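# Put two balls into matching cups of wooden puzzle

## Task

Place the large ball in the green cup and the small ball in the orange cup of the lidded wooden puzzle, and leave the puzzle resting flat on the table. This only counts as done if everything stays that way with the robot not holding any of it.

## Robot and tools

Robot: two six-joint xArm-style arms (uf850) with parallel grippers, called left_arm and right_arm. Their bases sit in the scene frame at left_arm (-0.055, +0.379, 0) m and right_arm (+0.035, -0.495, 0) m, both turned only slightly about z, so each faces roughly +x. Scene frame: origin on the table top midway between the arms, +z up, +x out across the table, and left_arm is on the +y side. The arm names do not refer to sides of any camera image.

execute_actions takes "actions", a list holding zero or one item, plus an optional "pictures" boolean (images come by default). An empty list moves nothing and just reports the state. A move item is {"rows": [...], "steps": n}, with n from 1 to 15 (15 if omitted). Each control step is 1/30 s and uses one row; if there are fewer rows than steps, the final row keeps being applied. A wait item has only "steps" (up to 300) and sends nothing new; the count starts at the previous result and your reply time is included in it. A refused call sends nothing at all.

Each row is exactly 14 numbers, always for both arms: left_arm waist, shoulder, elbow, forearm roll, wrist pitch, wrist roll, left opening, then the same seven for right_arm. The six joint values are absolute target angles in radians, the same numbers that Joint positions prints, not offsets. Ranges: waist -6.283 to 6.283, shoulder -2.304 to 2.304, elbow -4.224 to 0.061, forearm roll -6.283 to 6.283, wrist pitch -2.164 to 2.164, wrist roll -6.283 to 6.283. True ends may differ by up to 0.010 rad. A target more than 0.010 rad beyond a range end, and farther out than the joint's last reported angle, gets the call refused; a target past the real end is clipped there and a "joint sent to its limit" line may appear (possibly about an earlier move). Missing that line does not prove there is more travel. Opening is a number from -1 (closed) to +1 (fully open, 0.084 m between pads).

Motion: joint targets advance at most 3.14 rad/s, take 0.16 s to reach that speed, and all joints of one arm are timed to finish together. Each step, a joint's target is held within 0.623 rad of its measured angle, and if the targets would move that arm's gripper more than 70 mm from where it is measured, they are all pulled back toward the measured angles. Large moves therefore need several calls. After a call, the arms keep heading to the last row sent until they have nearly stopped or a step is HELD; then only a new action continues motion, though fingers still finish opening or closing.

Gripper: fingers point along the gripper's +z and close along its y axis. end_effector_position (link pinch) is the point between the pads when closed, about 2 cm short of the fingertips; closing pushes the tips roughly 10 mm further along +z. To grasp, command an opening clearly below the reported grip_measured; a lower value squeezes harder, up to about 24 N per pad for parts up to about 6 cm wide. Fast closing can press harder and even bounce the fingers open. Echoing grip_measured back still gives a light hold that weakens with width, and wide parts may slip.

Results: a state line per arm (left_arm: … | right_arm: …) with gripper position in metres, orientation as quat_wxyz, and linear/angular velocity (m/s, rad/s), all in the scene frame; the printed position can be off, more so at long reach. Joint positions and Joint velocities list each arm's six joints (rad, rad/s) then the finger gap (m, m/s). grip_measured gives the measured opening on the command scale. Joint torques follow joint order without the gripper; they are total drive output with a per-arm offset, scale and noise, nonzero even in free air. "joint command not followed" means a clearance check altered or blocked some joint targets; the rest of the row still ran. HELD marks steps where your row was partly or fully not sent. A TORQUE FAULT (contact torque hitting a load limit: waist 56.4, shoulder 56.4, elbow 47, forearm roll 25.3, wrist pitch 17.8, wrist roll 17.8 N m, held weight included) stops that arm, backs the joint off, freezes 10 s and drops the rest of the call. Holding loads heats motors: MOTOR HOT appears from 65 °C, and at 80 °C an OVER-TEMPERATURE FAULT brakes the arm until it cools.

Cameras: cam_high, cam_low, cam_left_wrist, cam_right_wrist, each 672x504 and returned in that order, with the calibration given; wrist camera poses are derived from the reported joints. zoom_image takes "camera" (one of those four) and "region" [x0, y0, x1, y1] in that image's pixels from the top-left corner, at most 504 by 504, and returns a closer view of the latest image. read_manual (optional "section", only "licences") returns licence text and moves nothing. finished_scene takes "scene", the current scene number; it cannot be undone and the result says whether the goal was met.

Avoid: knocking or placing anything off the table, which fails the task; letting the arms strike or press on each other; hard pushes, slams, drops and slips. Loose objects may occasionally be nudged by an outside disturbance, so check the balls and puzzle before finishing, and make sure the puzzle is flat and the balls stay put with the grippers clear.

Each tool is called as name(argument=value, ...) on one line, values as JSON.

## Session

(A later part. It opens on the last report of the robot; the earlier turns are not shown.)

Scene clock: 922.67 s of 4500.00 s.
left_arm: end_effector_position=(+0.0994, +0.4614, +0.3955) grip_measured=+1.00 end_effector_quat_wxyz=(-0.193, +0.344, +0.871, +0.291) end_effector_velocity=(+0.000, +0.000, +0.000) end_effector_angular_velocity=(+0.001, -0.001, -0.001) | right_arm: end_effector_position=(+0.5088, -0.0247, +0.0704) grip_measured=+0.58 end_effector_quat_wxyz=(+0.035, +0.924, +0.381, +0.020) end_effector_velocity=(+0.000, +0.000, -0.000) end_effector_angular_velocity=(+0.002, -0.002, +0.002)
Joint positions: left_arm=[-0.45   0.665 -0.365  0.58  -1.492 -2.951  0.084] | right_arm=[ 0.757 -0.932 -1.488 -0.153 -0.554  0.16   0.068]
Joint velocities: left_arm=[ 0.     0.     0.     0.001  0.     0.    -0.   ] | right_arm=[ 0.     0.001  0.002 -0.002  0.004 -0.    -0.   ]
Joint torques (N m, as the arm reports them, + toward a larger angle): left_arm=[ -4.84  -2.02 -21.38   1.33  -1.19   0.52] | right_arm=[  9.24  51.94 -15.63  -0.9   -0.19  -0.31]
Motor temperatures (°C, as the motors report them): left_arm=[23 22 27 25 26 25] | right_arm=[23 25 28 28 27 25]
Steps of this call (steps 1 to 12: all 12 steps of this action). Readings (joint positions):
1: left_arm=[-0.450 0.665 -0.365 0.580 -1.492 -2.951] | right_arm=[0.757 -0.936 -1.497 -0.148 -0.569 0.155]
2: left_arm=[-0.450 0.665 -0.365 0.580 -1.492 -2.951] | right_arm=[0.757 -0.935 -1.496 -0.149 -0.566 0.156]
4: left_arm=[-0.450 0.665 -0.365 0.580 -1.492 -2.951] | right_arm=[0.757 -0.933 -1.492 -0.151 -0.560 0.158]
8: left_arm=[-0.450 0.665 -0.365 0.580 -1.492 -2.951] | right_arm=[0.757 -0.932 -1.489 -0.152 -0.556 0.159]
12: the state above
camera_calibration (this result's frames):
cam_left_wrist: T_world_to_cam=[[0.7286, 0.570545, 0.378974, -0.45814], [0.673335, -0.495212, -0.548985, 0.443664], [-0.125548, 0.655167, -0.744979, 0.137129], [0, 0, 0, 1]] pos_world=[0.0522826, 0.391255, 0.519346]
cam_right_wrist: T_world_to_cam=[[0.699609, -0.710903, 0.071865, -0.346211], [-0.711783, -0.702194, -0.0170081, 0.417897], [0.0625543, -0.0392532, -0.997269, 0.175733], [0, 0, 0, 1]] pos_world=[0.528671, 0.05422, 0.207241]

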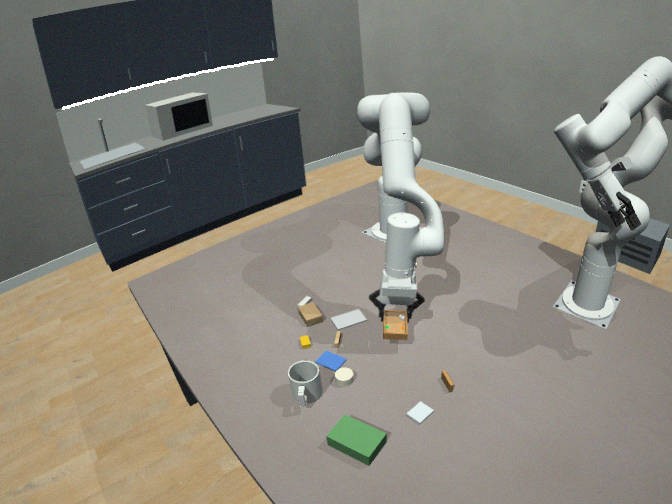

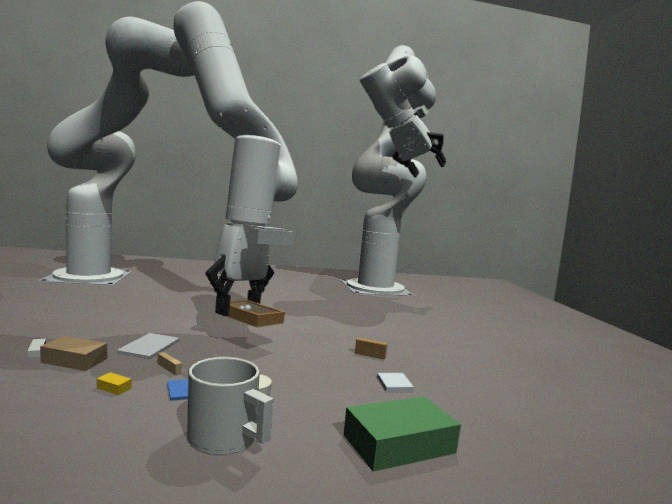

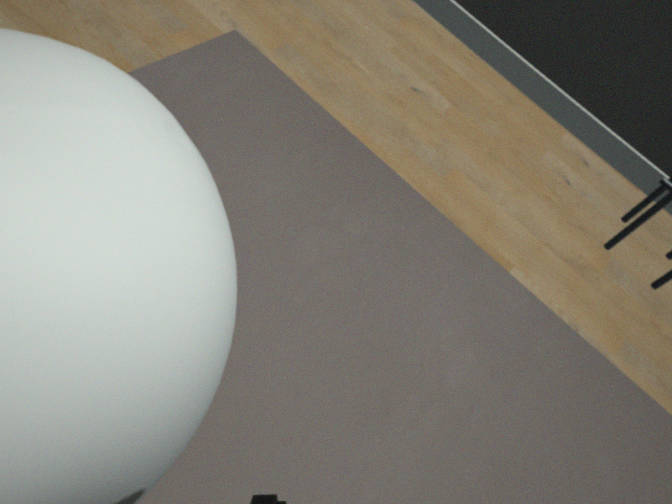

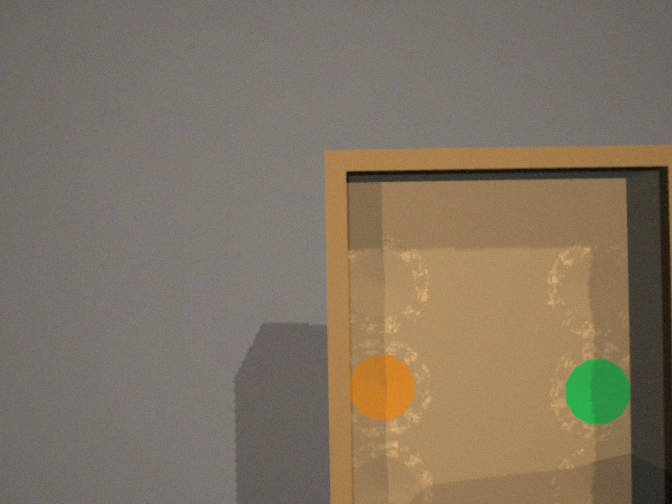

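execute_actions(actions=[{"rows": [[-0.45,0.665,-0.365,0.58,-1.492,-2.951,1,0.7568,-0.9362,-1.4977,-0.149,-0.569,0.1555,0],[-0.45,0.665,-0.365,0.58,-1.492,-2.951,1,0.7568,-0.9399,-1.5055,-0.1463,-0.5809,0.1522,0]], "steps": 15}])

zoom_image(camera="cam_high", region=[370, 300, 420, 345])

execute_actions(actions=[{"rows": [[-0.45,0.665,-0.365,0.58,-1.492,-2.951,1,0.7568,-0.9399,-1.5055,-0.1463,-0.5809,0.1522,0],[-0.45,0.665,-0.365,0.58,-1.492,-2.951,1,0.7568,-0.9399,-1.5055,-0.1463,-0.5809,0.1522,0],[-0.45,0.665,-0.365,0.58,-1.492,-2.951,1,0.7568,-0.9362,-1.4977,-0.149,-0.569,0.1555,0],[-0.45,0.665,-0.365,0.58,-1.492,-2.951,1,0.7568,-0.9316,-1.488,-0.1527,-0.5541,0.1598,0]], "steps": 15}])

zoom_image(camera="cam_high", region=[370, 300, 420, 345])

Scene clock: 935.80 s of 4500.00 s.
left_arm: end_effector_position=(+0.0994, +0.4614, +0.3955) grip_measured=+1.00 end_effector_quat_wxyz=(-0.193, +0.344, +0.871, +0.291) end_effector_velocity=(-0.000, -0.000, -0.000) end_effector_angular_velocity=(-0.001, +0.001, +0.001) | right_arm: end_effector_position=(+0.5089, -0.0246, +0.0711) grip_measured=+0.58 end_effector_quat_wxyz=(+0.039, +0.924, +0.381, +0.012) end_effector_velocity=(-0.000, -0.000, -0.000) end_effector_angular_velocity=(-0.002, +0.001, -0.001)
Joint positions: left_arm=[-0.45   0.665 -0.365  0.58  -1.492 -2.951  0.084] | right_arm=[ 0.757 -0.94  -1.505 -0.146 -0.581  0.152  0.068]
Joint velocities: left_arm=[ 0.    -0.     0.    -0.002 -0.    -0.    -0.   ] | right_arm=[-0.    -0.001 -0.001  0.    -0.002  0.     0.   ]
Joint torques (N m, as the arm reports them, + toward a larger angle): left_arm=[ -4.84  -2.41 -21.21   1.09  -1.09   0.51] | right_arm=[  8.79  53.69 -15.1   -0.73  -0.14  -0.33]
Motor temperatures (°C, as the motors report them): left_arm=[23 22 27 25 26 25] | right_arm=[23 25 28 28 27 25]
Steps of this call (steps 1 to 15: the robot went on to your last target; steps 16 to 90: nothing new was sent; then 9.63 s passed at rest; steps 91 to 105: all 15 steps of this action). Readings (joint positions):
91: left_arm=[-0.450 0.665 -0.365 0.580 -1.492 -2.951] | right_arm=[0.757 -0.932 -1.488 -0.153 -0.554 0.160]
92: left_arm=[-0.450 0.665 -0.365 0.580 -1.492 -2.951] | right_arm=[0.757 -0.932 -1.490 -0.152 -0.557 0.159]
94: left_arm=[-0.450 0.665 -0.365 0.580 -1.492 -2.951] | right_arm=[0.757 -0.936 -1.497 -0.149 -0.568 0.156]
98: left_arm=[-0.450 0.665 -0.365 0.580 -1.492 -2.951] | right_arm=[0.757 -0.939 -1.504 -0.147 -0.578 0.153]
105: the state above
camera_calibration (this result's frames):
cam_left_wrist: T_world_to_cam=[[0.728599, 0.570545, 0.378974, -0.45814], [0.673335, -0.495213, -0.548984, 0.443664], [-0.125548, 0.655166, -0.74498, 0.137129], [0, 0, 0, 1]] pos_world=[0.0522826, 0.391255, 0.519346]
cam_right_wrist: T_world_to_cam=[[0.700517, -0.70995, 0.0724376, -0.346722], [-0.711843, -0.702338, 0.000467452, 0.416819], [0.0505438, -0.0518917, -0.997373, 0.182175], [0, 0, 0, 1]] pos_world=[0.530387, 0.0560464, 0.206618]

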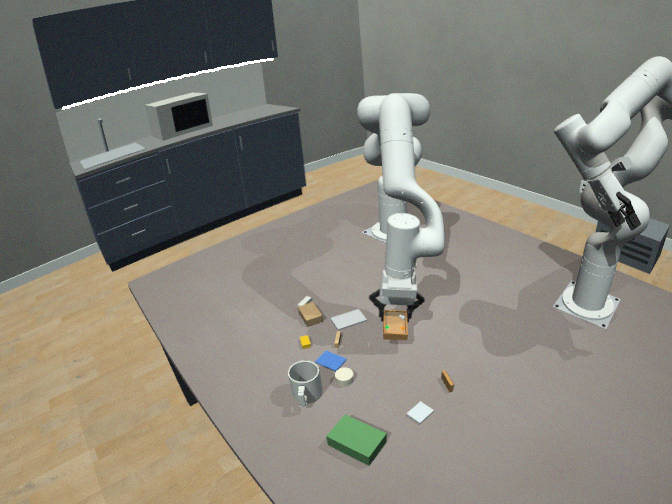

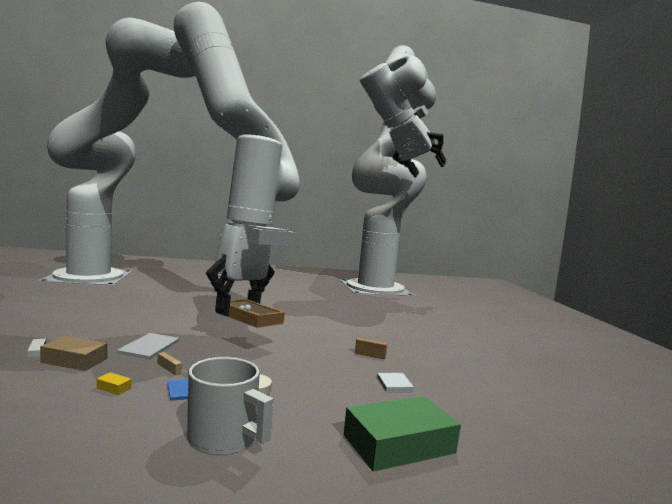

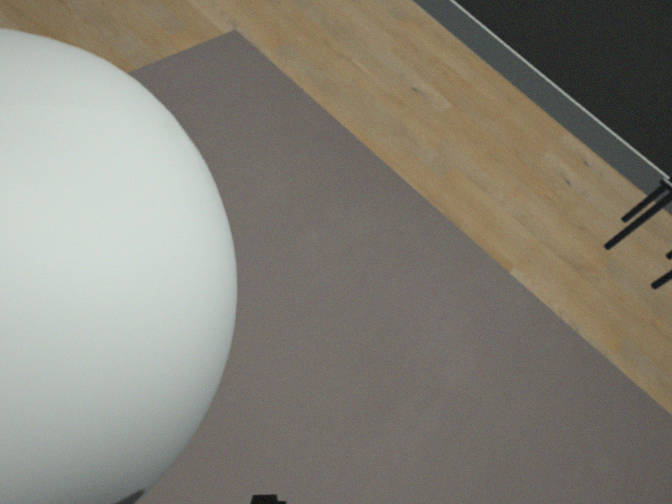

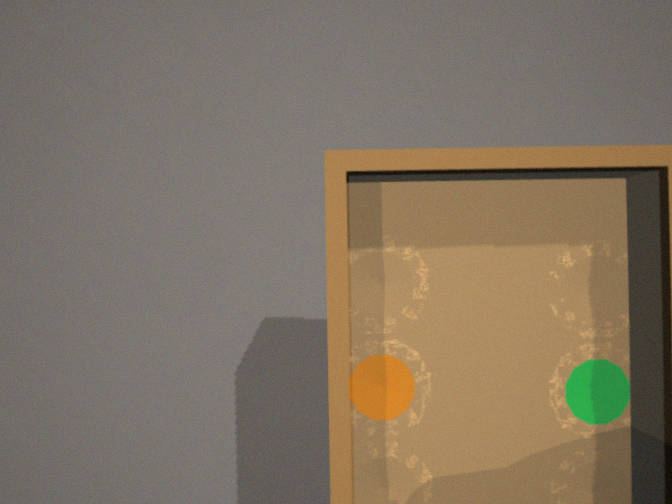

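Region (370, 300, 420, 345) of cam_high's 672x504 image, scaled by 10.080, with more detail than that image has; it fills the top 454 rows of this view, and the rest is white.

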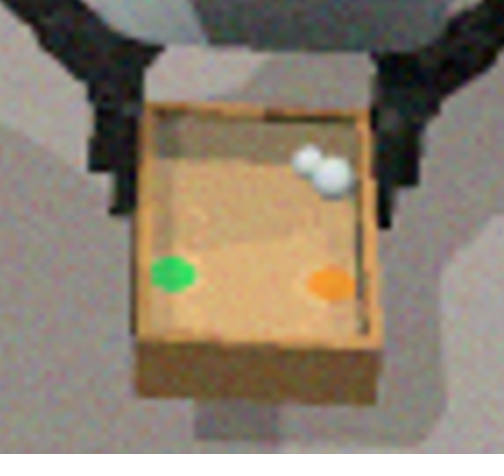

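Scene clock: 936.30 s of 4500.00 s.
left_arm: end_effector_position=(+0.0994, +0.4614, +0.3955) grip_measured=+1.00 end_effector_quat_wxyz=(-0.193, +0.344, +0.871, +0.291) end_effector_velocity=(+0.000, +0.000, +0.000) end_effector_angular_velocity=(+0.001, -0.001, -0.001) | right_arm: end_effector_position=(+0.5088, -0.0247, +0.0705) grip_measured=+0.58 end_effector_quat_wxyz=(+0.035, +0.924, +0.381, +0.020) end_effector_velocity=(+0.001, +0.001, +0.000) end_effector_angular_velocity=(+0.005, -0.004, +0.000)
Joint positions: left_arm=[-0.45   0.665 -0.365  0.58  -1.492 -2.951  0.084] | right_arm=[ 0.757 -0.932 -1.488 -0.153 -0.555  0.16   0.068]
Joint velocities: left_arm=[ 0.     0.001 -0.     0.001  0.     0.     0.   ] | right_arm=[ 0.     0.002  0.002  0.     0.007 -0.    -0.   ]
Joint torques (N m, as the arm reports them, + toward a larger angle): left_arm=[ -5.03  -1.85 -21.57   1.42  -1.15   0.53] | right_arm=[ 10.07  52.71 -15.86  -0.83  -0.2   -0.43]
Motor temperatures (°C, as the motors report them): left_arm=[23 22 27 25 26 25] | right_arm=[23 25 28 28 27 25]
Steps of this call (steps 1 to 15: all 15 steps of this action). Readings (joint positions):
1: left_arm=[-0.450 0.665 -0.365 0.580 -1.492 -2.951] | right_arm=[0.757 -0.940 -1.505 -0.146 -0.581 0.152]
2: left_arm=[-0.450 0.665 -0.365 0.580 -1.492 -2.951] | right_arm=[0.757 -0.940 -1.505 -0.146 -0.581 0.152]
4: left_arm=[-0.450 0.665 -0.365 0.580 -1.492 -2.951] | right_arm=[0.757 -0.939 -1.504 -0.147 -0.578 0.153]
8: left_arm=[-0.450 0.665 -0.365 0.580 -1.492 -2.951] | right_arm=[0.757 -0.934 -1.492 -0.151 -0.561 0.158]
15: the state above
camera_calibration (this result's frames):
cam_left_wrist: T_world_to_cam=[[0.7286, 0.570545, 0.378974, -0.45814], [0.673335, -0.495213, -0.548984, 0.443664], [-0.125548, 0.655166, -0.74498, 0.13713], [0, 0, 0, 1]] pos_world=[0.0522826, 0.391255, 0.519346]
cam_right_wrist: T_world_to_cam=[[0.699624, -0.710886, 0.0718851, -0.346217], [-0.711776, -0.702204, -0.0168679, 0.417888], [0.0624692, -0.0393648, -0.99727, 0.175778], [0, 0, 0, 1]] pos_world=[0.528683, 0.0542409, 0.207235]

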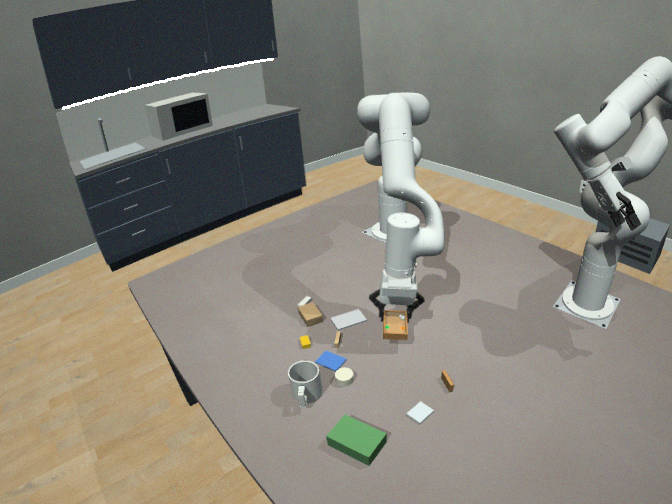

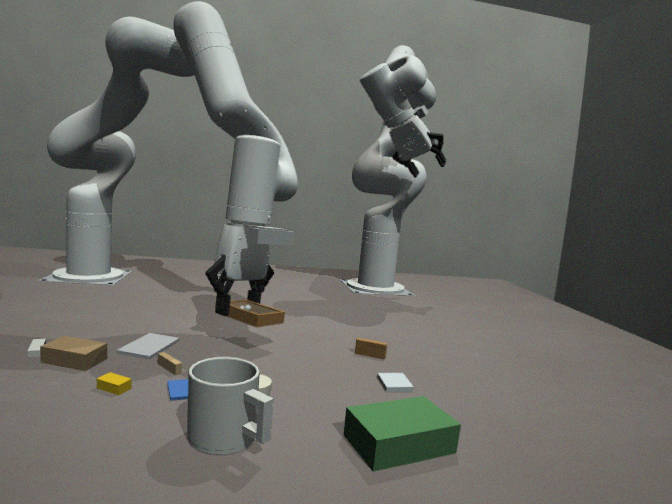

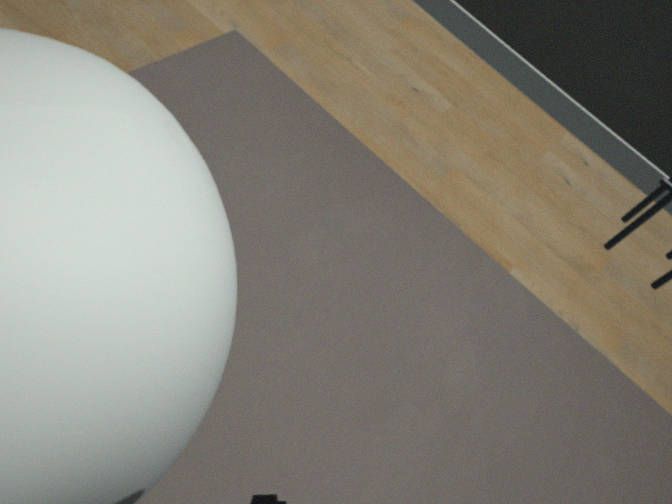

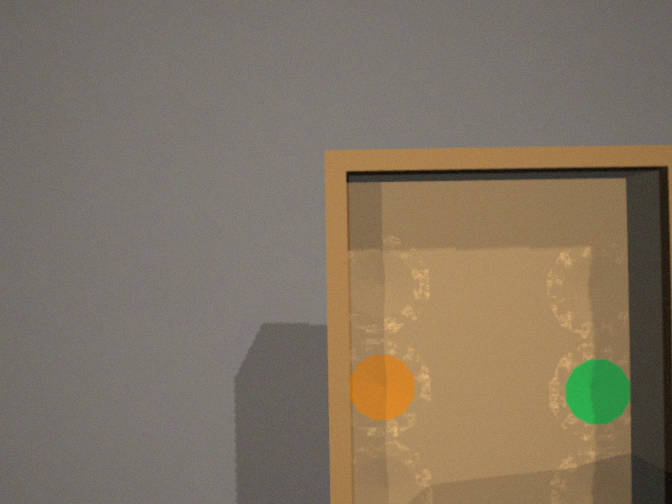

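Region (370, 300, 420, 345) of cam_high's 672x504 image, scaled by 10.080, with more detail than that image has; it fills the top 454 rows of this view, and the rest is white.

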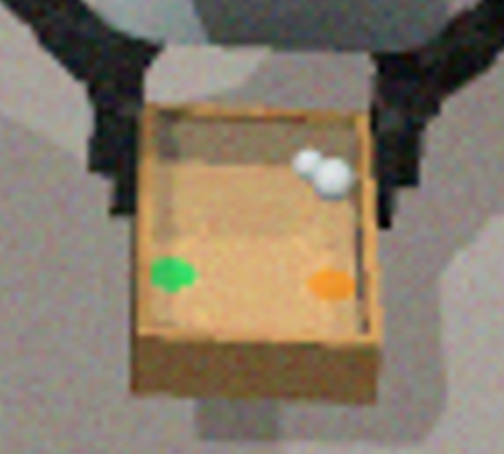

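execute_actions(actions=[{"rows": [[-0.45,0.665,-0.365,0.58,-1.492,-2.951,1,0.7568,-0.9477,-1.522,-0.1396,-0.6064,0.1446,0],[-0.45,0.665,-0.365,0.58,-1.492,-2.951,1,0.7568,-0.9477,-1.522,-0.1396,-0.6064,0.1446,0],[-0.45,0.665,-0.365,0.58,-1.492,-2.951,1,0.7568,-0.9477,-1.522,-0.1396,-0.6064,0.1446,0],[-0.45,0.665,-0.365,0.58,-1.492,-2.951,1,0.7568,-0.9477,-1.522,-0.1396,-0.6064,0.1446,0],[-0.45,0.665,-0.365,0.58,-1.492,-2.951,1,0.7568,-0.9477,-1.522,-0.1396,-0.6064,0.1446,0],[-0.45,0.665,-0.365,0.58,-1.492,-2.951,1,0.7568,-0.9477,-1.522,-0.1396,-0.6064,0.1446,0],[-0.45,0.665,-0.365,0.58,-1.492,-2.951,1,0.7568,-0.9477,-1.522,-0.1396,-0.6064,0.1446,0],[-0.45,0.665,-0.365,0.58,-1.492,-2.951,1,0.7568,-0.9477,-1.522,-0.1396,-0.6064,0.1446,0],[-0.45,0.665,-0.365,0.58,-1.492,-2.951,1,0.7568,-0.9247,-1.4734,-0.1599,-0.5316,0.1677,0],[-0.45,0.665,-0.365,0.58,-1.492,-2.951,1,0.7568,-0.9247,-1.4734,-0.1599,-0.5316,0.1677,0]], "steps": 11}])

zoom_image(camera="cam_high", region=[370, 300, 420, 345])

execute_actions(actions=[{"rows": [[-0.45,0.665,-0.365,0.58,-1.492,-2.951,1,0.7568,-0.9247,-1.4734,-0.1599,-0.5316,0.1677,0],[-0.45,0.665,-0.365,0.58,-1.492,-2.951,1,0.7568,-0.9247,-1.4734,-0.1599,-0.5316,0.1677,0],[-0.45,0.665,-0.365,0.58,-1.492,-2.951,1,0.7568,-0.9316,-1.488,-0.1527,-0.5541,0.1598,0]], "steps": 15}])

zoom_image(camera="cam_high", region=[370, 300, 420, 345])

Scene clock: 960.87 s of 4500.00 s.
left_arm: end_effector_position=(+0.0994, +0.4614, +0.3955) grip_measured=+1.00 end_effector_quat_wxyz=(-0.193, +0.344, +0.871, +0.291) end_effector_velocity=(-0.000, -0.000, -0.000) end_effector_angular_velocity=(-0.001, +0.000, +0.001) | right_arm: end_effector_position=(+0.5091, -0.0244, +0.0713) grip_measured=+0.58 end_effector_quat_wxyz=(+0.039, +0.924, +0.381, +0.010) end_effector_velocity=(+0.002, -0.003, -0.010) end_effector_angular_velocity=(+0.205, -0.215, +0.000)
Joint positions: left_arm=[-0.45   0.665 -0.365  0.58  -1.492 -2.951  0.084] | right_arm=[ 0.757 -0.942 -1.51  -0.144 -0.587  0.15   0.068]
Joint velocities: left_arm=[-0.     0.    -0.    -0.001 -0.    -0.     0.   ] | right_arm=[-0.     0.139  0.289 -0.123  0.44   0.138  0.   ]
Joint torques (N m, as the arm reports them, + toward a larger angle): left_arm=[ -5.36  -1.96 -21.4    1.05  -1.18   0.5 ] | right_arm=[  9.22  56.79 -12.58  -1.27  -0.27  -0.32]
Motor temperatures (°C, as the motors report them): left_arm=[23 22 27 25 26 25] | right_arm=[23 25 28 28 27 25]
Steps of this call (steps 1 to 15: the robot went on to your last target; steps 16 to 90: nothing new was sent; then 21.20 s passed at rest; steps 91 to 101: all 11 steps of this action). Readings (joint positions):
91: left_arm=[-0.450 0.665 -0.365 0.580 -1.492 -2.951] | right_arm=[0.757 -0.932 -1.488 -0.153 -0.555 0.160]
92: left_arm=[-0.450 0.665 -0.365 0.580 -1.492 -2.951] | right_arm=[0.757 -0.933 -1.491 -0.152 -0.560 0.158]
94: left_arm=[-0.450 0.665 -0.365 0.580 -1.492 -2.951] | right_arm=[0.757 -0.940 -1.506 -0.146 -0.581 0.152]
98: left_arm=[-0.450 0.665 -0.365 0.580 -1.492 -2.951] | right_arm=[0.757 -0.946 -1.518 -0.141 -0.600 0.146]
101: the state above
camera_calibration (this result's frames):
cam_left_wrist: T_world_to_cam=[[0.7286, 0.570545, 0.378974, -0.45814], [0.673335, -0.495212, -0.548985, 0.443664], [-0.125548, 0.655167, -0.74498, 0.137129], [0, 0, 0, 1]] pos_world=[0.0522825, 0.391255, 0.519346]
cam_right_wrist: T_world_to_cam=[[0.700499, -0.70998, 0.0723146, -0.346651], [-0.712064, -0.702101, 0.00445275, 0.416968], [0.0476108, -0.0546118, -0.997372, 0.183796], [0, 0, 0, 1]] pos_world=[0.530985, 0.0566753, 0.206524]

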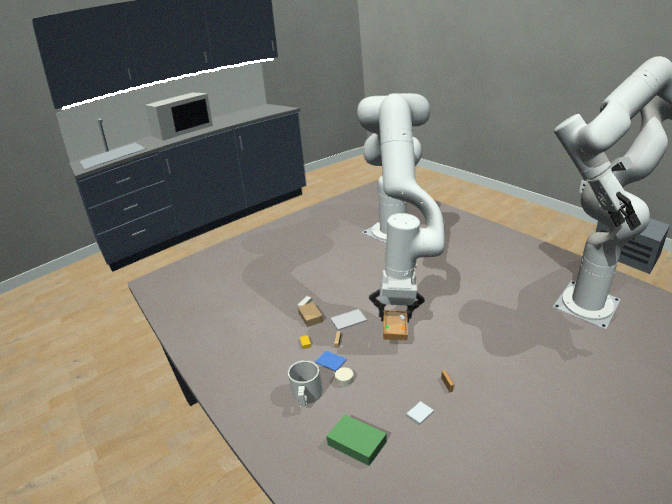

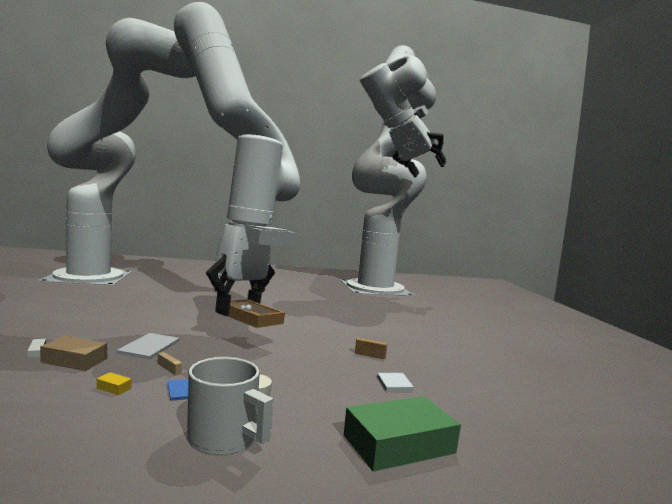

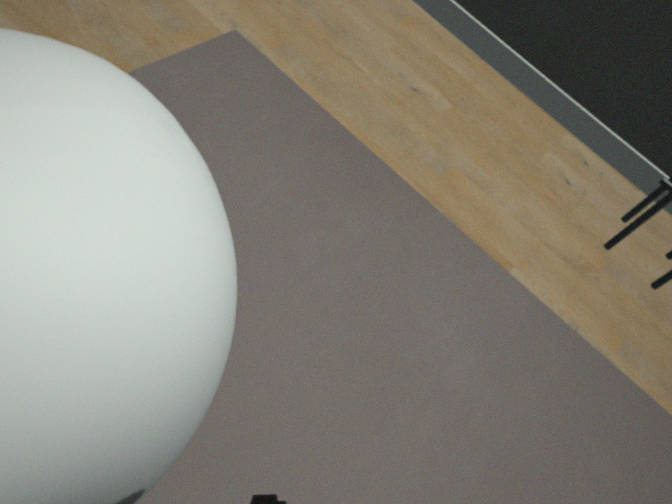

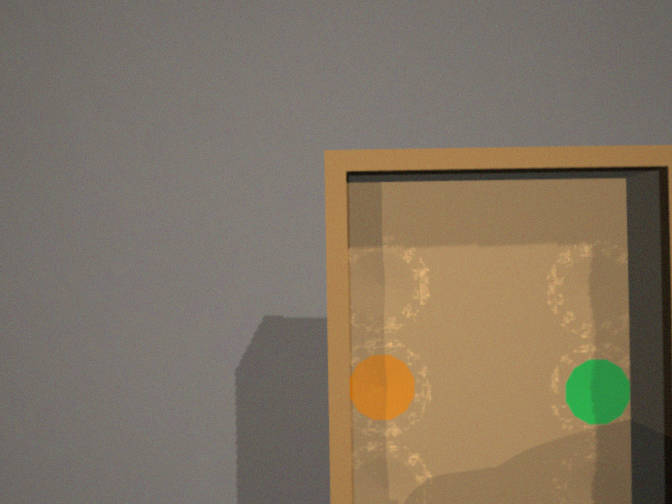

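Region (370, 300, 420, 345) of cam_high's 672x504 image, scaled by 10.080, with more detail than that image has; it fills the top 454 rows of this view, and the rest is white.

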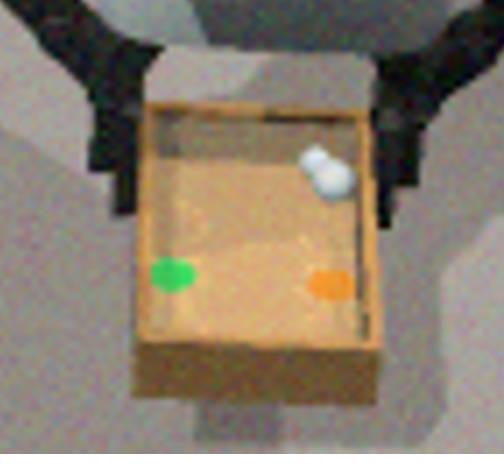

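Scene clock: 961.37 s of 4500.00 s.
left_arm: end_effector_position=(+0.0994, +0.4614, +0.3955) grip_measured=+1.00 end_effector_quat_wxyz=(-0.193, +0.344, +0.871, +0.291) end_effector_velocity=(+0.000, +0.000, +0.000) end_effector_angular_velocity=(+0.001, -0.000, -0.001) | right_arm: end_effector_position=(+0.5088, -0.0247, +0.0704) grip_measured=+0.58 end_effector_quat_wxyz=(+0.035, +0.924, +0.381, +0.020) end_effector_velocity=(-0.000, -0.000, +0.000) end_effector_angular_velocity=(-0.001, +0.002, -0.001)
Joint positions: left_arm=[-0.45   0.665 -0.365  0.58  -1.492 -2.951  0.084] | right_arm=[ 0.757 -0.932 -1.488 -0.153 -0.554  0.16   0.068]
Joint velocities: left_arm=[ 0.    -0.    -0.     0.001  0.    -0.    -0.   ] | right_arm=[-0.    -0.    -0.001  0.001 -0.003 -0.     0.   ]
Joint torques (N m, as the arm reports them, + toward a larger angle): left_arm=[ -5.17  -1.88 -21.55   1.05  -1.21   0.46] | right_arm=[  9.74  53.75 -15.76  -0.83  -0.08  -0.42]
Motor temperatures (°C, as the motors report them): left_arm=[23 22 27 25 26 25] | right_arm=[23 25 28 28 27 25]
Steps of this call (steps 1 to 15: all 15 steps of this action). Readings (joint positions):
1: left_arm=[-0.450 0.665 -0.365 0.580 -1.492 -2.951] | right_arm=[0.757 -0.937 -1.500 -0.149 -0.572 0.155]
2: left_arm=[-0.450 0.665 -0.365 0.580 -1.492 -2.951] | right_arm=[0.757 -0.933 -1.491 -0.152 -0.560 0.159]
4: left_arm=[-0.450 0.665 -0.365 0.580 -1.492 -2.951] | right_arm=[0.757 -0.930 -1.484 -0.155 -0.549 0.162]
8: left_arm=[-0.450 0.665 -0.365 0.580 -1.492 -2.951] | right_arm=[0.757 -0.931 -1.487 -0.153 -0.553 0.160]
15: the state above
camera_calibration (this result's frames):
cam_left_wrist: T_world_to_cam=[[0.7286, 0.570545, 0.378974, -0.45814], [0.673335, -0.495213, -0.548985, 0.443664], [-0.125548, 0.655166, -0.74498, 0.137129], [0, 0, 0, 1]] pos_world=[0.0522826, 0.391255, 0.519346]
cam_right_wrist: T_world_to_cam=[[0.699597, -0.710914, 0.0718746, -0.346204], [-0.711774, -0.702195, -0.0173272, 0.417922], [0.0627881, -0.0390363, -0.997263, 0.175608], [0, 0, 0, 1]] pos_world=[0.528643, 0.0541968, 0.207252]

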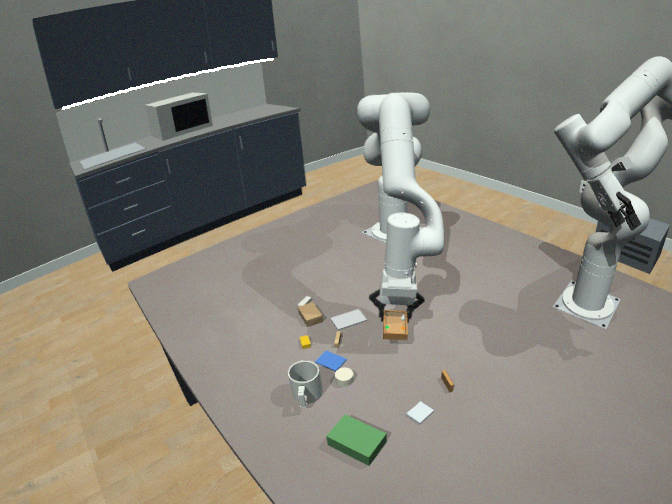

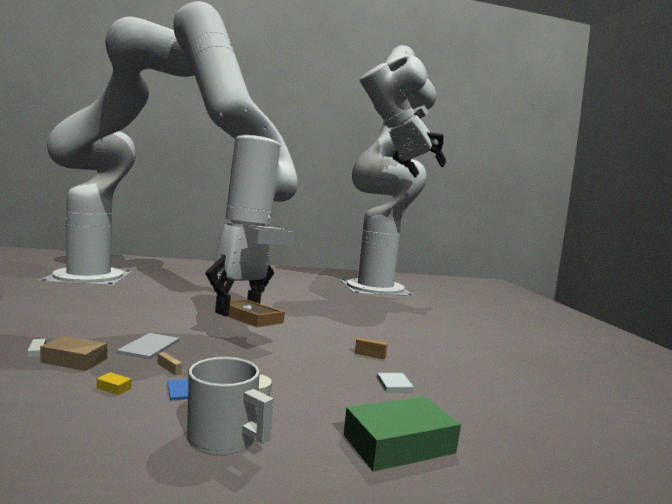

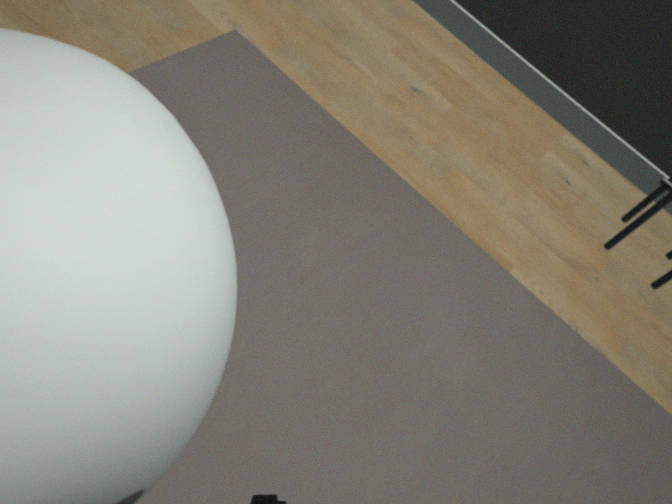

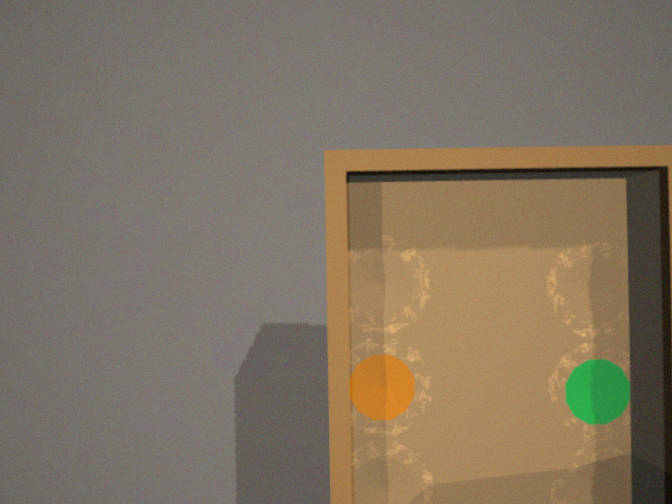

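Region (370, 300, 420, 345) of cam_high's 672x504 image, scaled by 10.080, with more detail than that image has; it fills the top 454 rows of this view, and the rest is white.

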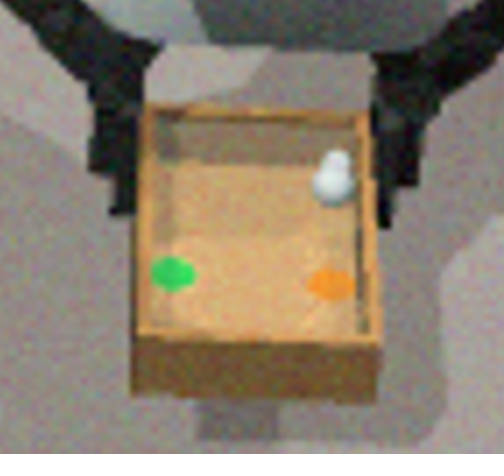

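execute_actions(actions=[{"rows": [[-0.45,0.665,-0.365,0.58,-1.492,-2.951,1,0.7512,-0.9281,-1.4807,-0.1249,-0.541,0.1308,0],[-0.45,0.665,-0.365,0.58,-1.492,-2.951,1,0.7456,-0.9247,-1.4734,-0.0972,-0.5278,0.1019,0],[-0.45,0.665,-0.365,0.58,-1.492,-2.951,1,0.74,-0.9212,-1.4661,-0.0694,-0.5147,0.073,0],[-0.45,0.665,-0.365,0.58,-1.492,-2.951,1,0.7344,-0.9178,-1.4588,-0.0416,-0.5016,0.044,0],[-0.45,0.665,-0.365,0.58,-1.492,-2.951,1,0.728,-0.9178,-1.4588,-0.0062,-0.5011,0.0066,0],[-0.45,0.665,-0.365,0.58,-1.492,-2.951,1,0.7213,-0.9178,-1.4588,0.0312,-0.5014,-0.033,0]], "steps": 15}], pictures=false)

execute_actions(actions=[{"rows": [[-0.45,0.665,-0.365,0.58,-1.492,-2.951,1,0.7213,-0.9178,-1.4588,0.0312,-0.5014,-0.033,0]], "steps": 10}])

zoom_image(camera="cam_high", region=[370, 300, 420, 345])

execute_actions(actions=[{"rows": [[-0.45,0.665,-0.365,0.58,-1.492,-2.951,1,0.728,-0.9178,-1.4588,-0.0062,-0.5011,0.0066,0]], "steps": 15}])

zoom_image(camera="cam_high", region=[370, 300, 420, 345])

Scene clock: 977.83 s of 4500.00 s.
left_arm: end_effector_position=(+0.0994, +0.4614, +0.3955) grip_measured=+1.00 end_effector_quat_wxyz=(-0.193, +0.344, +0.871, +0.291) end_effector_velocity=(-0.000, -0.000, -0.000) end_effector_angular_velocity=(-0.002, +0.000, +0.001) | right_arm: end_effector_position=(+0.5091, -0.0251, +0.0688) grip_measured=+0.58 end_effector_quat_wxyz=(-0.013, +0.924, +0.381, +0.016) end_effector_velocity=(-0.001, +0.000, -0.001) end_effector_angular_velocity=(+0.022, +0.014, +0.006)
Joint positions: left_arm=[-0.45   0.665 -0.365  0.58  -1.492 -2.951  0.084] | right_arm=[ 0.722 -0.918 -1.459  0.026 -0.502 -0.027  0.068]
Joint velocities: left_arm=[ 0.     0.     0.    -0.002  0.    -0.     0.   ] | right_arm=[-0.009  0.002  0.006  0.055  0.009 -0.062  0.   ]
Joint torques (N m, as the arm reports them, + toward a larger angle): left_arm=[ -5.12  -2.19 -21.32   1.38  -1.15   0.53] | right_arm=[ 10.73  52.95 -15.3   -1.45  -0.16  -0.31]
Motor temperatures (°C, as the motors report them): left_arm=[23 22 27 25 26 25] | right_arm=[23 25 28 28 27 25]
Steps of this call (steps 1 to 15: the robot went on to your last target; steps 16 to 90: nothing new was sent; then 12.97 s passed at rest; steps 91 to 105: all 15 steps of this action). Readings (joint positions):
91: left_arm=[-0.450 0.665 -0.365 0.580 -1.492 -2.951] | right_arm=[0.757 -0.932 -1.488 -0.152 -0.554 0.159]
92: left_arm=[-0.450 0.665 -0.365 0.580 -1.492 -2.951] | right_arm=[0.756 -0.931 -1.487 -0.148 -0.552 0.155]
94: left_arm=[-0.450 0.665 -0.365 0.580 -1.492 -2.951] | right_arm=[0.751 -0.928 -1.481 -0.124 -0.540 0.130]
98: left_arm=[-0.450 0.665 -0.365 0.580 -1.492 -2.951] | right_arm=[0.734 -0.921 -1.465 -0.035 -0.512 0.037]
105: the state above

Scene clock: 978.17 s of 4500.00 s.
left_arm: end_effector_position=(+0.0994, +0.4614, +0.3955) grip_measured=+1.00 end_effector_quat_wxyz=(-0.193, +0.344, +0.871, +0.291) end_effector_velocity=(-0.000, -0.000, +0.000) end_effector_angular_velocity=(-0.001, -0.001, +0.000) | right_arm: end_effector_position=(+0.5091, -0.0251, +0.0688) grip_measured=+0.58 end_effector_quat_wxyz=(-0.014, +0.924, +0.381, +0.016) end_effector_velocity=(+0.000, -0.000, +0.000) end_effector_angular_velocity=(+0.001, +0.001, -0.001)
Joint positions: left_arm=[-0.45   0.665 -0.365  0.58  -1.492 -2.951  0.084] | right_arm=[ 0.721 -0.918 -1.459  0.031 -0.501 -0.033  0.068]
Joint velocities: left_arm=[-0.     0.001 -0.    -0.001 -0.    -0.     0.   ] | right_arm=[-0.001  0.    -0.     0.004 -0.    -0.003 -0.   ]
Joint torques (N m, as the arm reports them, + toward a larger angle): left_arm=[ -4.74  -2.09 -21.59   1.31  -1.16   0.4 ] | right_arm=[  9.4   52.72 -15.29  -0.4   -0.13  -0.33]
Motor temperatures (°C, as the motors report them): left_arm=[23 22 27 25 26 25] | right_arm=[23 25 28 28 27 25]
Steps of this call (steps 1 to 10: all 10 steps of this action). Readings (joint positions):
1: left_arm=[-0.450 0.665 -0.365 0.580 -1.492 -2.951] | right_arm=[0.722 -0.918 -1.459 0.027 -0.502 -0.029]
2: left_arm=[-0.450 0.665 -0.365 0.580 -1.492 -2.951] | right_arm=[0.722 -0.918 -1.459 0.028 -0.502 -0.030]
4: left_arm=[-0.450 0.665 -0.365 0.580 -1.492 -2.951] | right_arm=[0.722 -0.918 -1.459 0.030 -0.502 -0.031]
8: left_arm=[-0.450 0.665 -0.365 0.580 -1.492 -2.951] | right_arm=[0.721 -0.918 -1.459 0.031 -0.501 -0.033]
10: the state above
camera_calibration (this result's frames):
cam_left_wrist: T_world_to_cam=[[0.728599, 0.570545, 0.378974, -0.45814], [0.673335, -0.495213, -0.548984, 0.443664], [-0.125548, 0.655166, -0.74498, 0.13713], [0, 0, 0, 1]] pos_world=[0.0522825, 0.391255, 0.519346]
cam_right_wrist: T_world_to_cam=[[0.702278, -0.711542, -0.0226517, -0.341398], [-0.711689, -0.700932, -0.0468318, 0.419885], [0.0174455, 0.0490099, -0.998646, 0.199303], [0, 0, 0, 1]] pos_world=[0.535107, 0.0416236, 0.210964]

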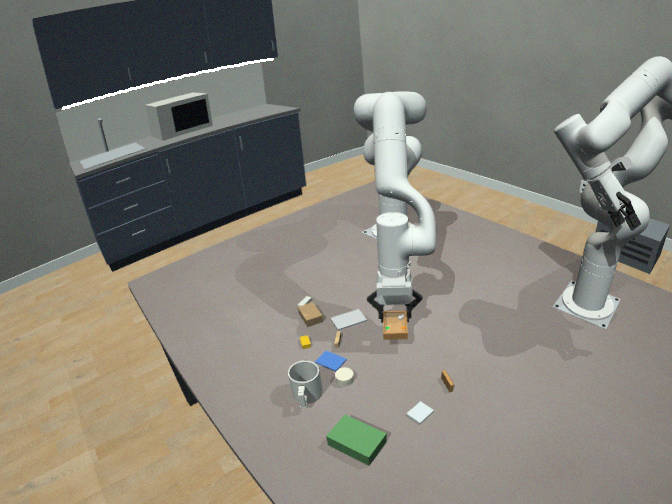

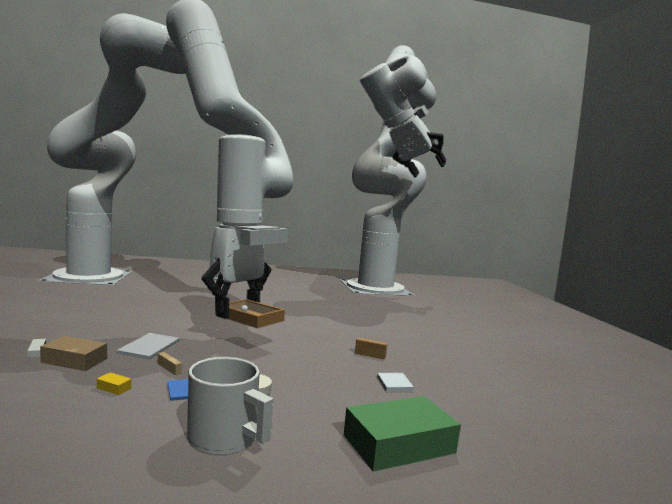

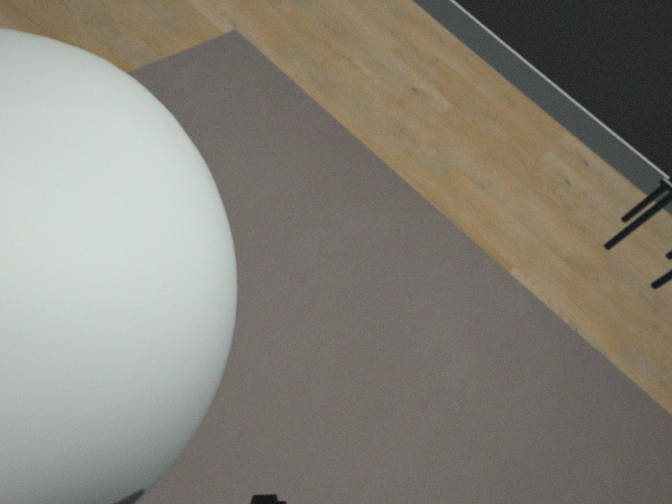

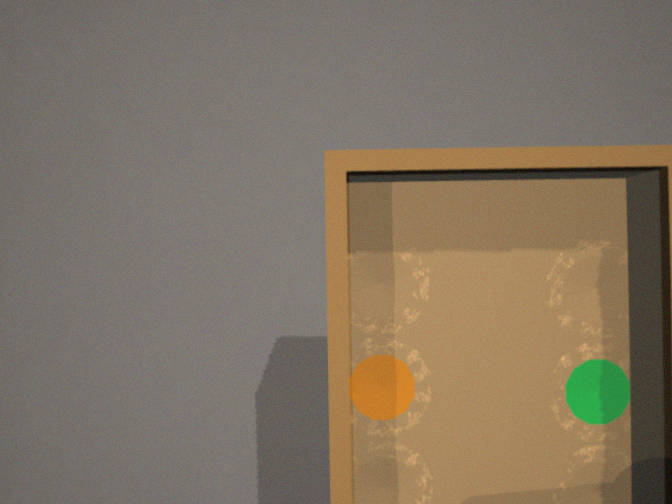

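Region (370, 300, 420, 345) of cam_high's 672x504 image, scaled by 10.080, with more detail than that image has; it fills the top 454 rows of this view, and the rest is white.

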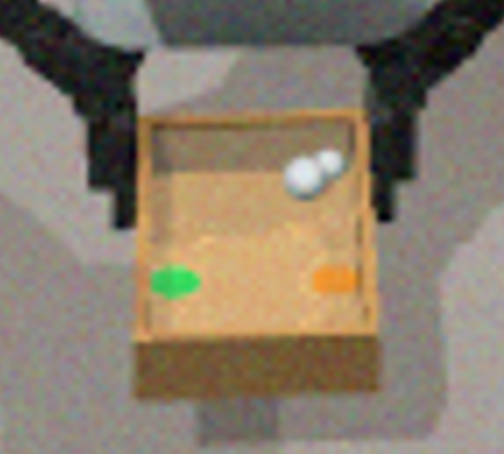

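Scene clock: 978.67 s of 4500.00 s.
left_arm: end_effector_position=(+0.0994, +0.4614, +0.3955) grip_measured=+1.00 end_effector_quat_wxyz=(-0.193, +0.344, +0.871, +0.291) end_effector_velocity=(-0.000, -0.000, +0.000) end_effector_angular_velocity=(-0.000, -0.001, +0.000) | right_arm: end_effector_position=(+0.5091, -0.0250, +0.0687) grip_measured=+0.58 end_effector_quat_wxyz=(-0.006, +0.924, +0.381, +0.019) end_effector_velocity=(-0.000, -0.001, -0.001) end_effector_angular_velocity=(-0.002, -0.001, +0.002)
Joint positions: left_arm=[-0.45   0.665 -0.365  0.58  -1.492 -2.951  0.084] | right_arm=[ 0.728 -0.918 -1.459 -0.006 -0.501  0.006  0.068]
Joint velocities: left_arm=[ 0.     0.001 -0.    -0.    -0.    -0.     0.   ] | right_arm=[ 0.001 -0.     0.002 -0.004  0.001  0.003 -0.   ]
Joint torques (N m, as the arm reports them, + toward a larger angle): left_arm=[ -4.81  -2.14 -21.37   1.24  -1.11   0.47] | right_arm=[  9.84  51.94 -15.43  -0.46  -0.08  -0.45]
Motor temperatures (°C, as the motors report them): left_arm=[23 22 27 25 26 25] | right_arm=[23 25 28 28 27 25]
Steps of this call (steps 1 to 15: all 15 steps of this action). Readings (joint positions):
1: left_arm=[-0.450 0.665 -0.365 0.580 -1.492 -2.951] | right_arm=[0.721 -0.918 -1.459 0.031 -0.501 -0.032]
2: left_arm=[-0.450 0.665 -0.365 0.580 -1.492 -2.951] | right_arm=[0.722 -0.918 -1.459 0.027 -0.501 -0.028]
4: left_arm=[-0.450 0.665 -0.365 0.580 -1.492 -2.951] | right_arm=[0.725 -0.918 -1.459 0.011 -0.501 -0.011]
8: left_arm=[-0.450 0.665 -0.365 0.580 -1.492 -2.951] | right_arm=[0.727 -0.918 -1.459 -0.002 -0.501 0.002]
15: the state above
camera_calibration (this result's frames):
cam_left_wrist: T_world_to_cam=[[0.7286, 0.570545, 0.378974, -0.45814], [0.673335, -0.495213, -0.548985, 0.443664], [-0.125548, 0.655167, -0.74498, 0.137129], [0, 0, 0, 1]] pos_world=[0.0522826, 0.391255, 0.519346]
cam_right_wrist: T_world_to_cam=[[0.701761, -0.712393, -0.00530723, -0.342307], [-0.711792, -0.700819, -0.0469598, 0.419967], [0.0297344, 0.0367322, -0.998883, 0.192733], [0, 0, 0, 1]] pos_world=[0.533416, 0.0433838, 0.210422]

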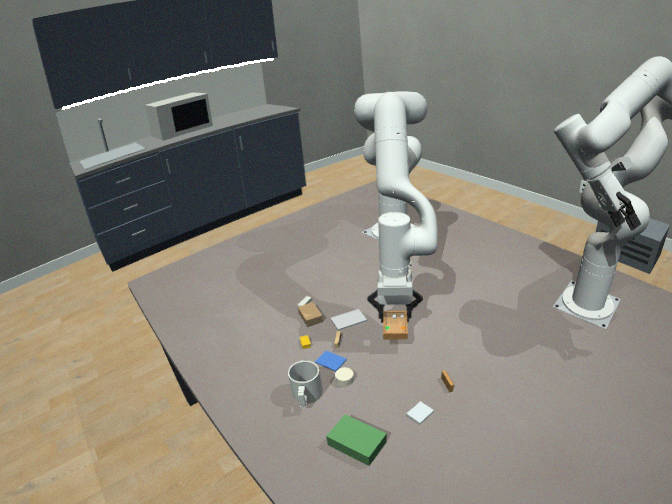

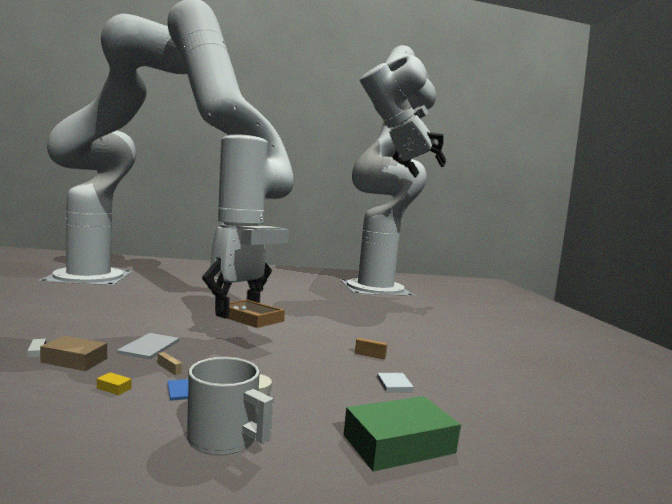

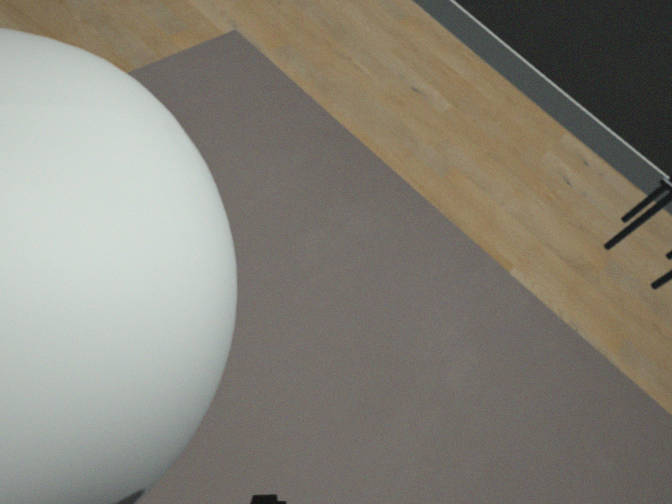

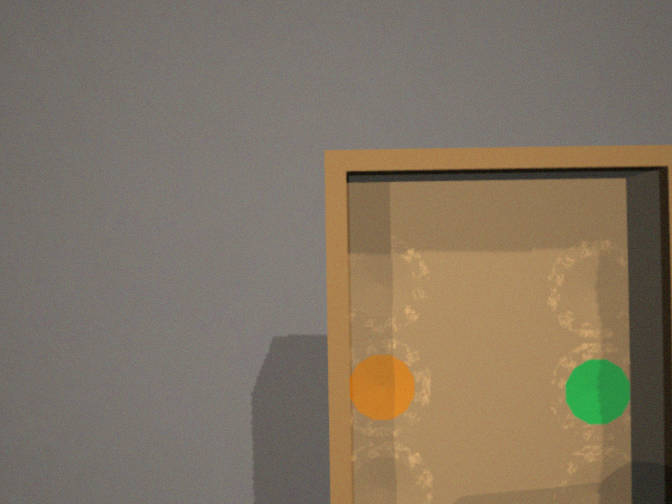

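Region (370, 300, 420, 345) of cam_high's 672x504 image, scaled by 10.080, with more detail than that image has; it fills the top 454 rows of this view, and the rest is white.

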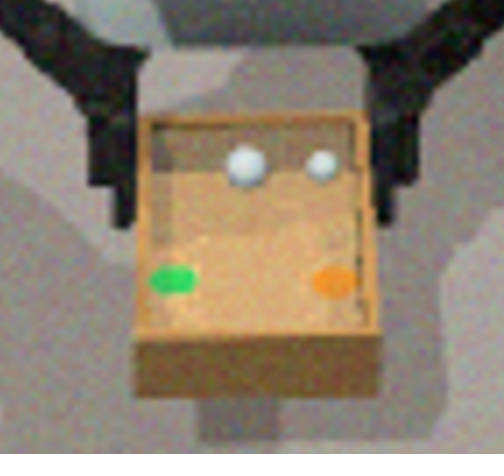

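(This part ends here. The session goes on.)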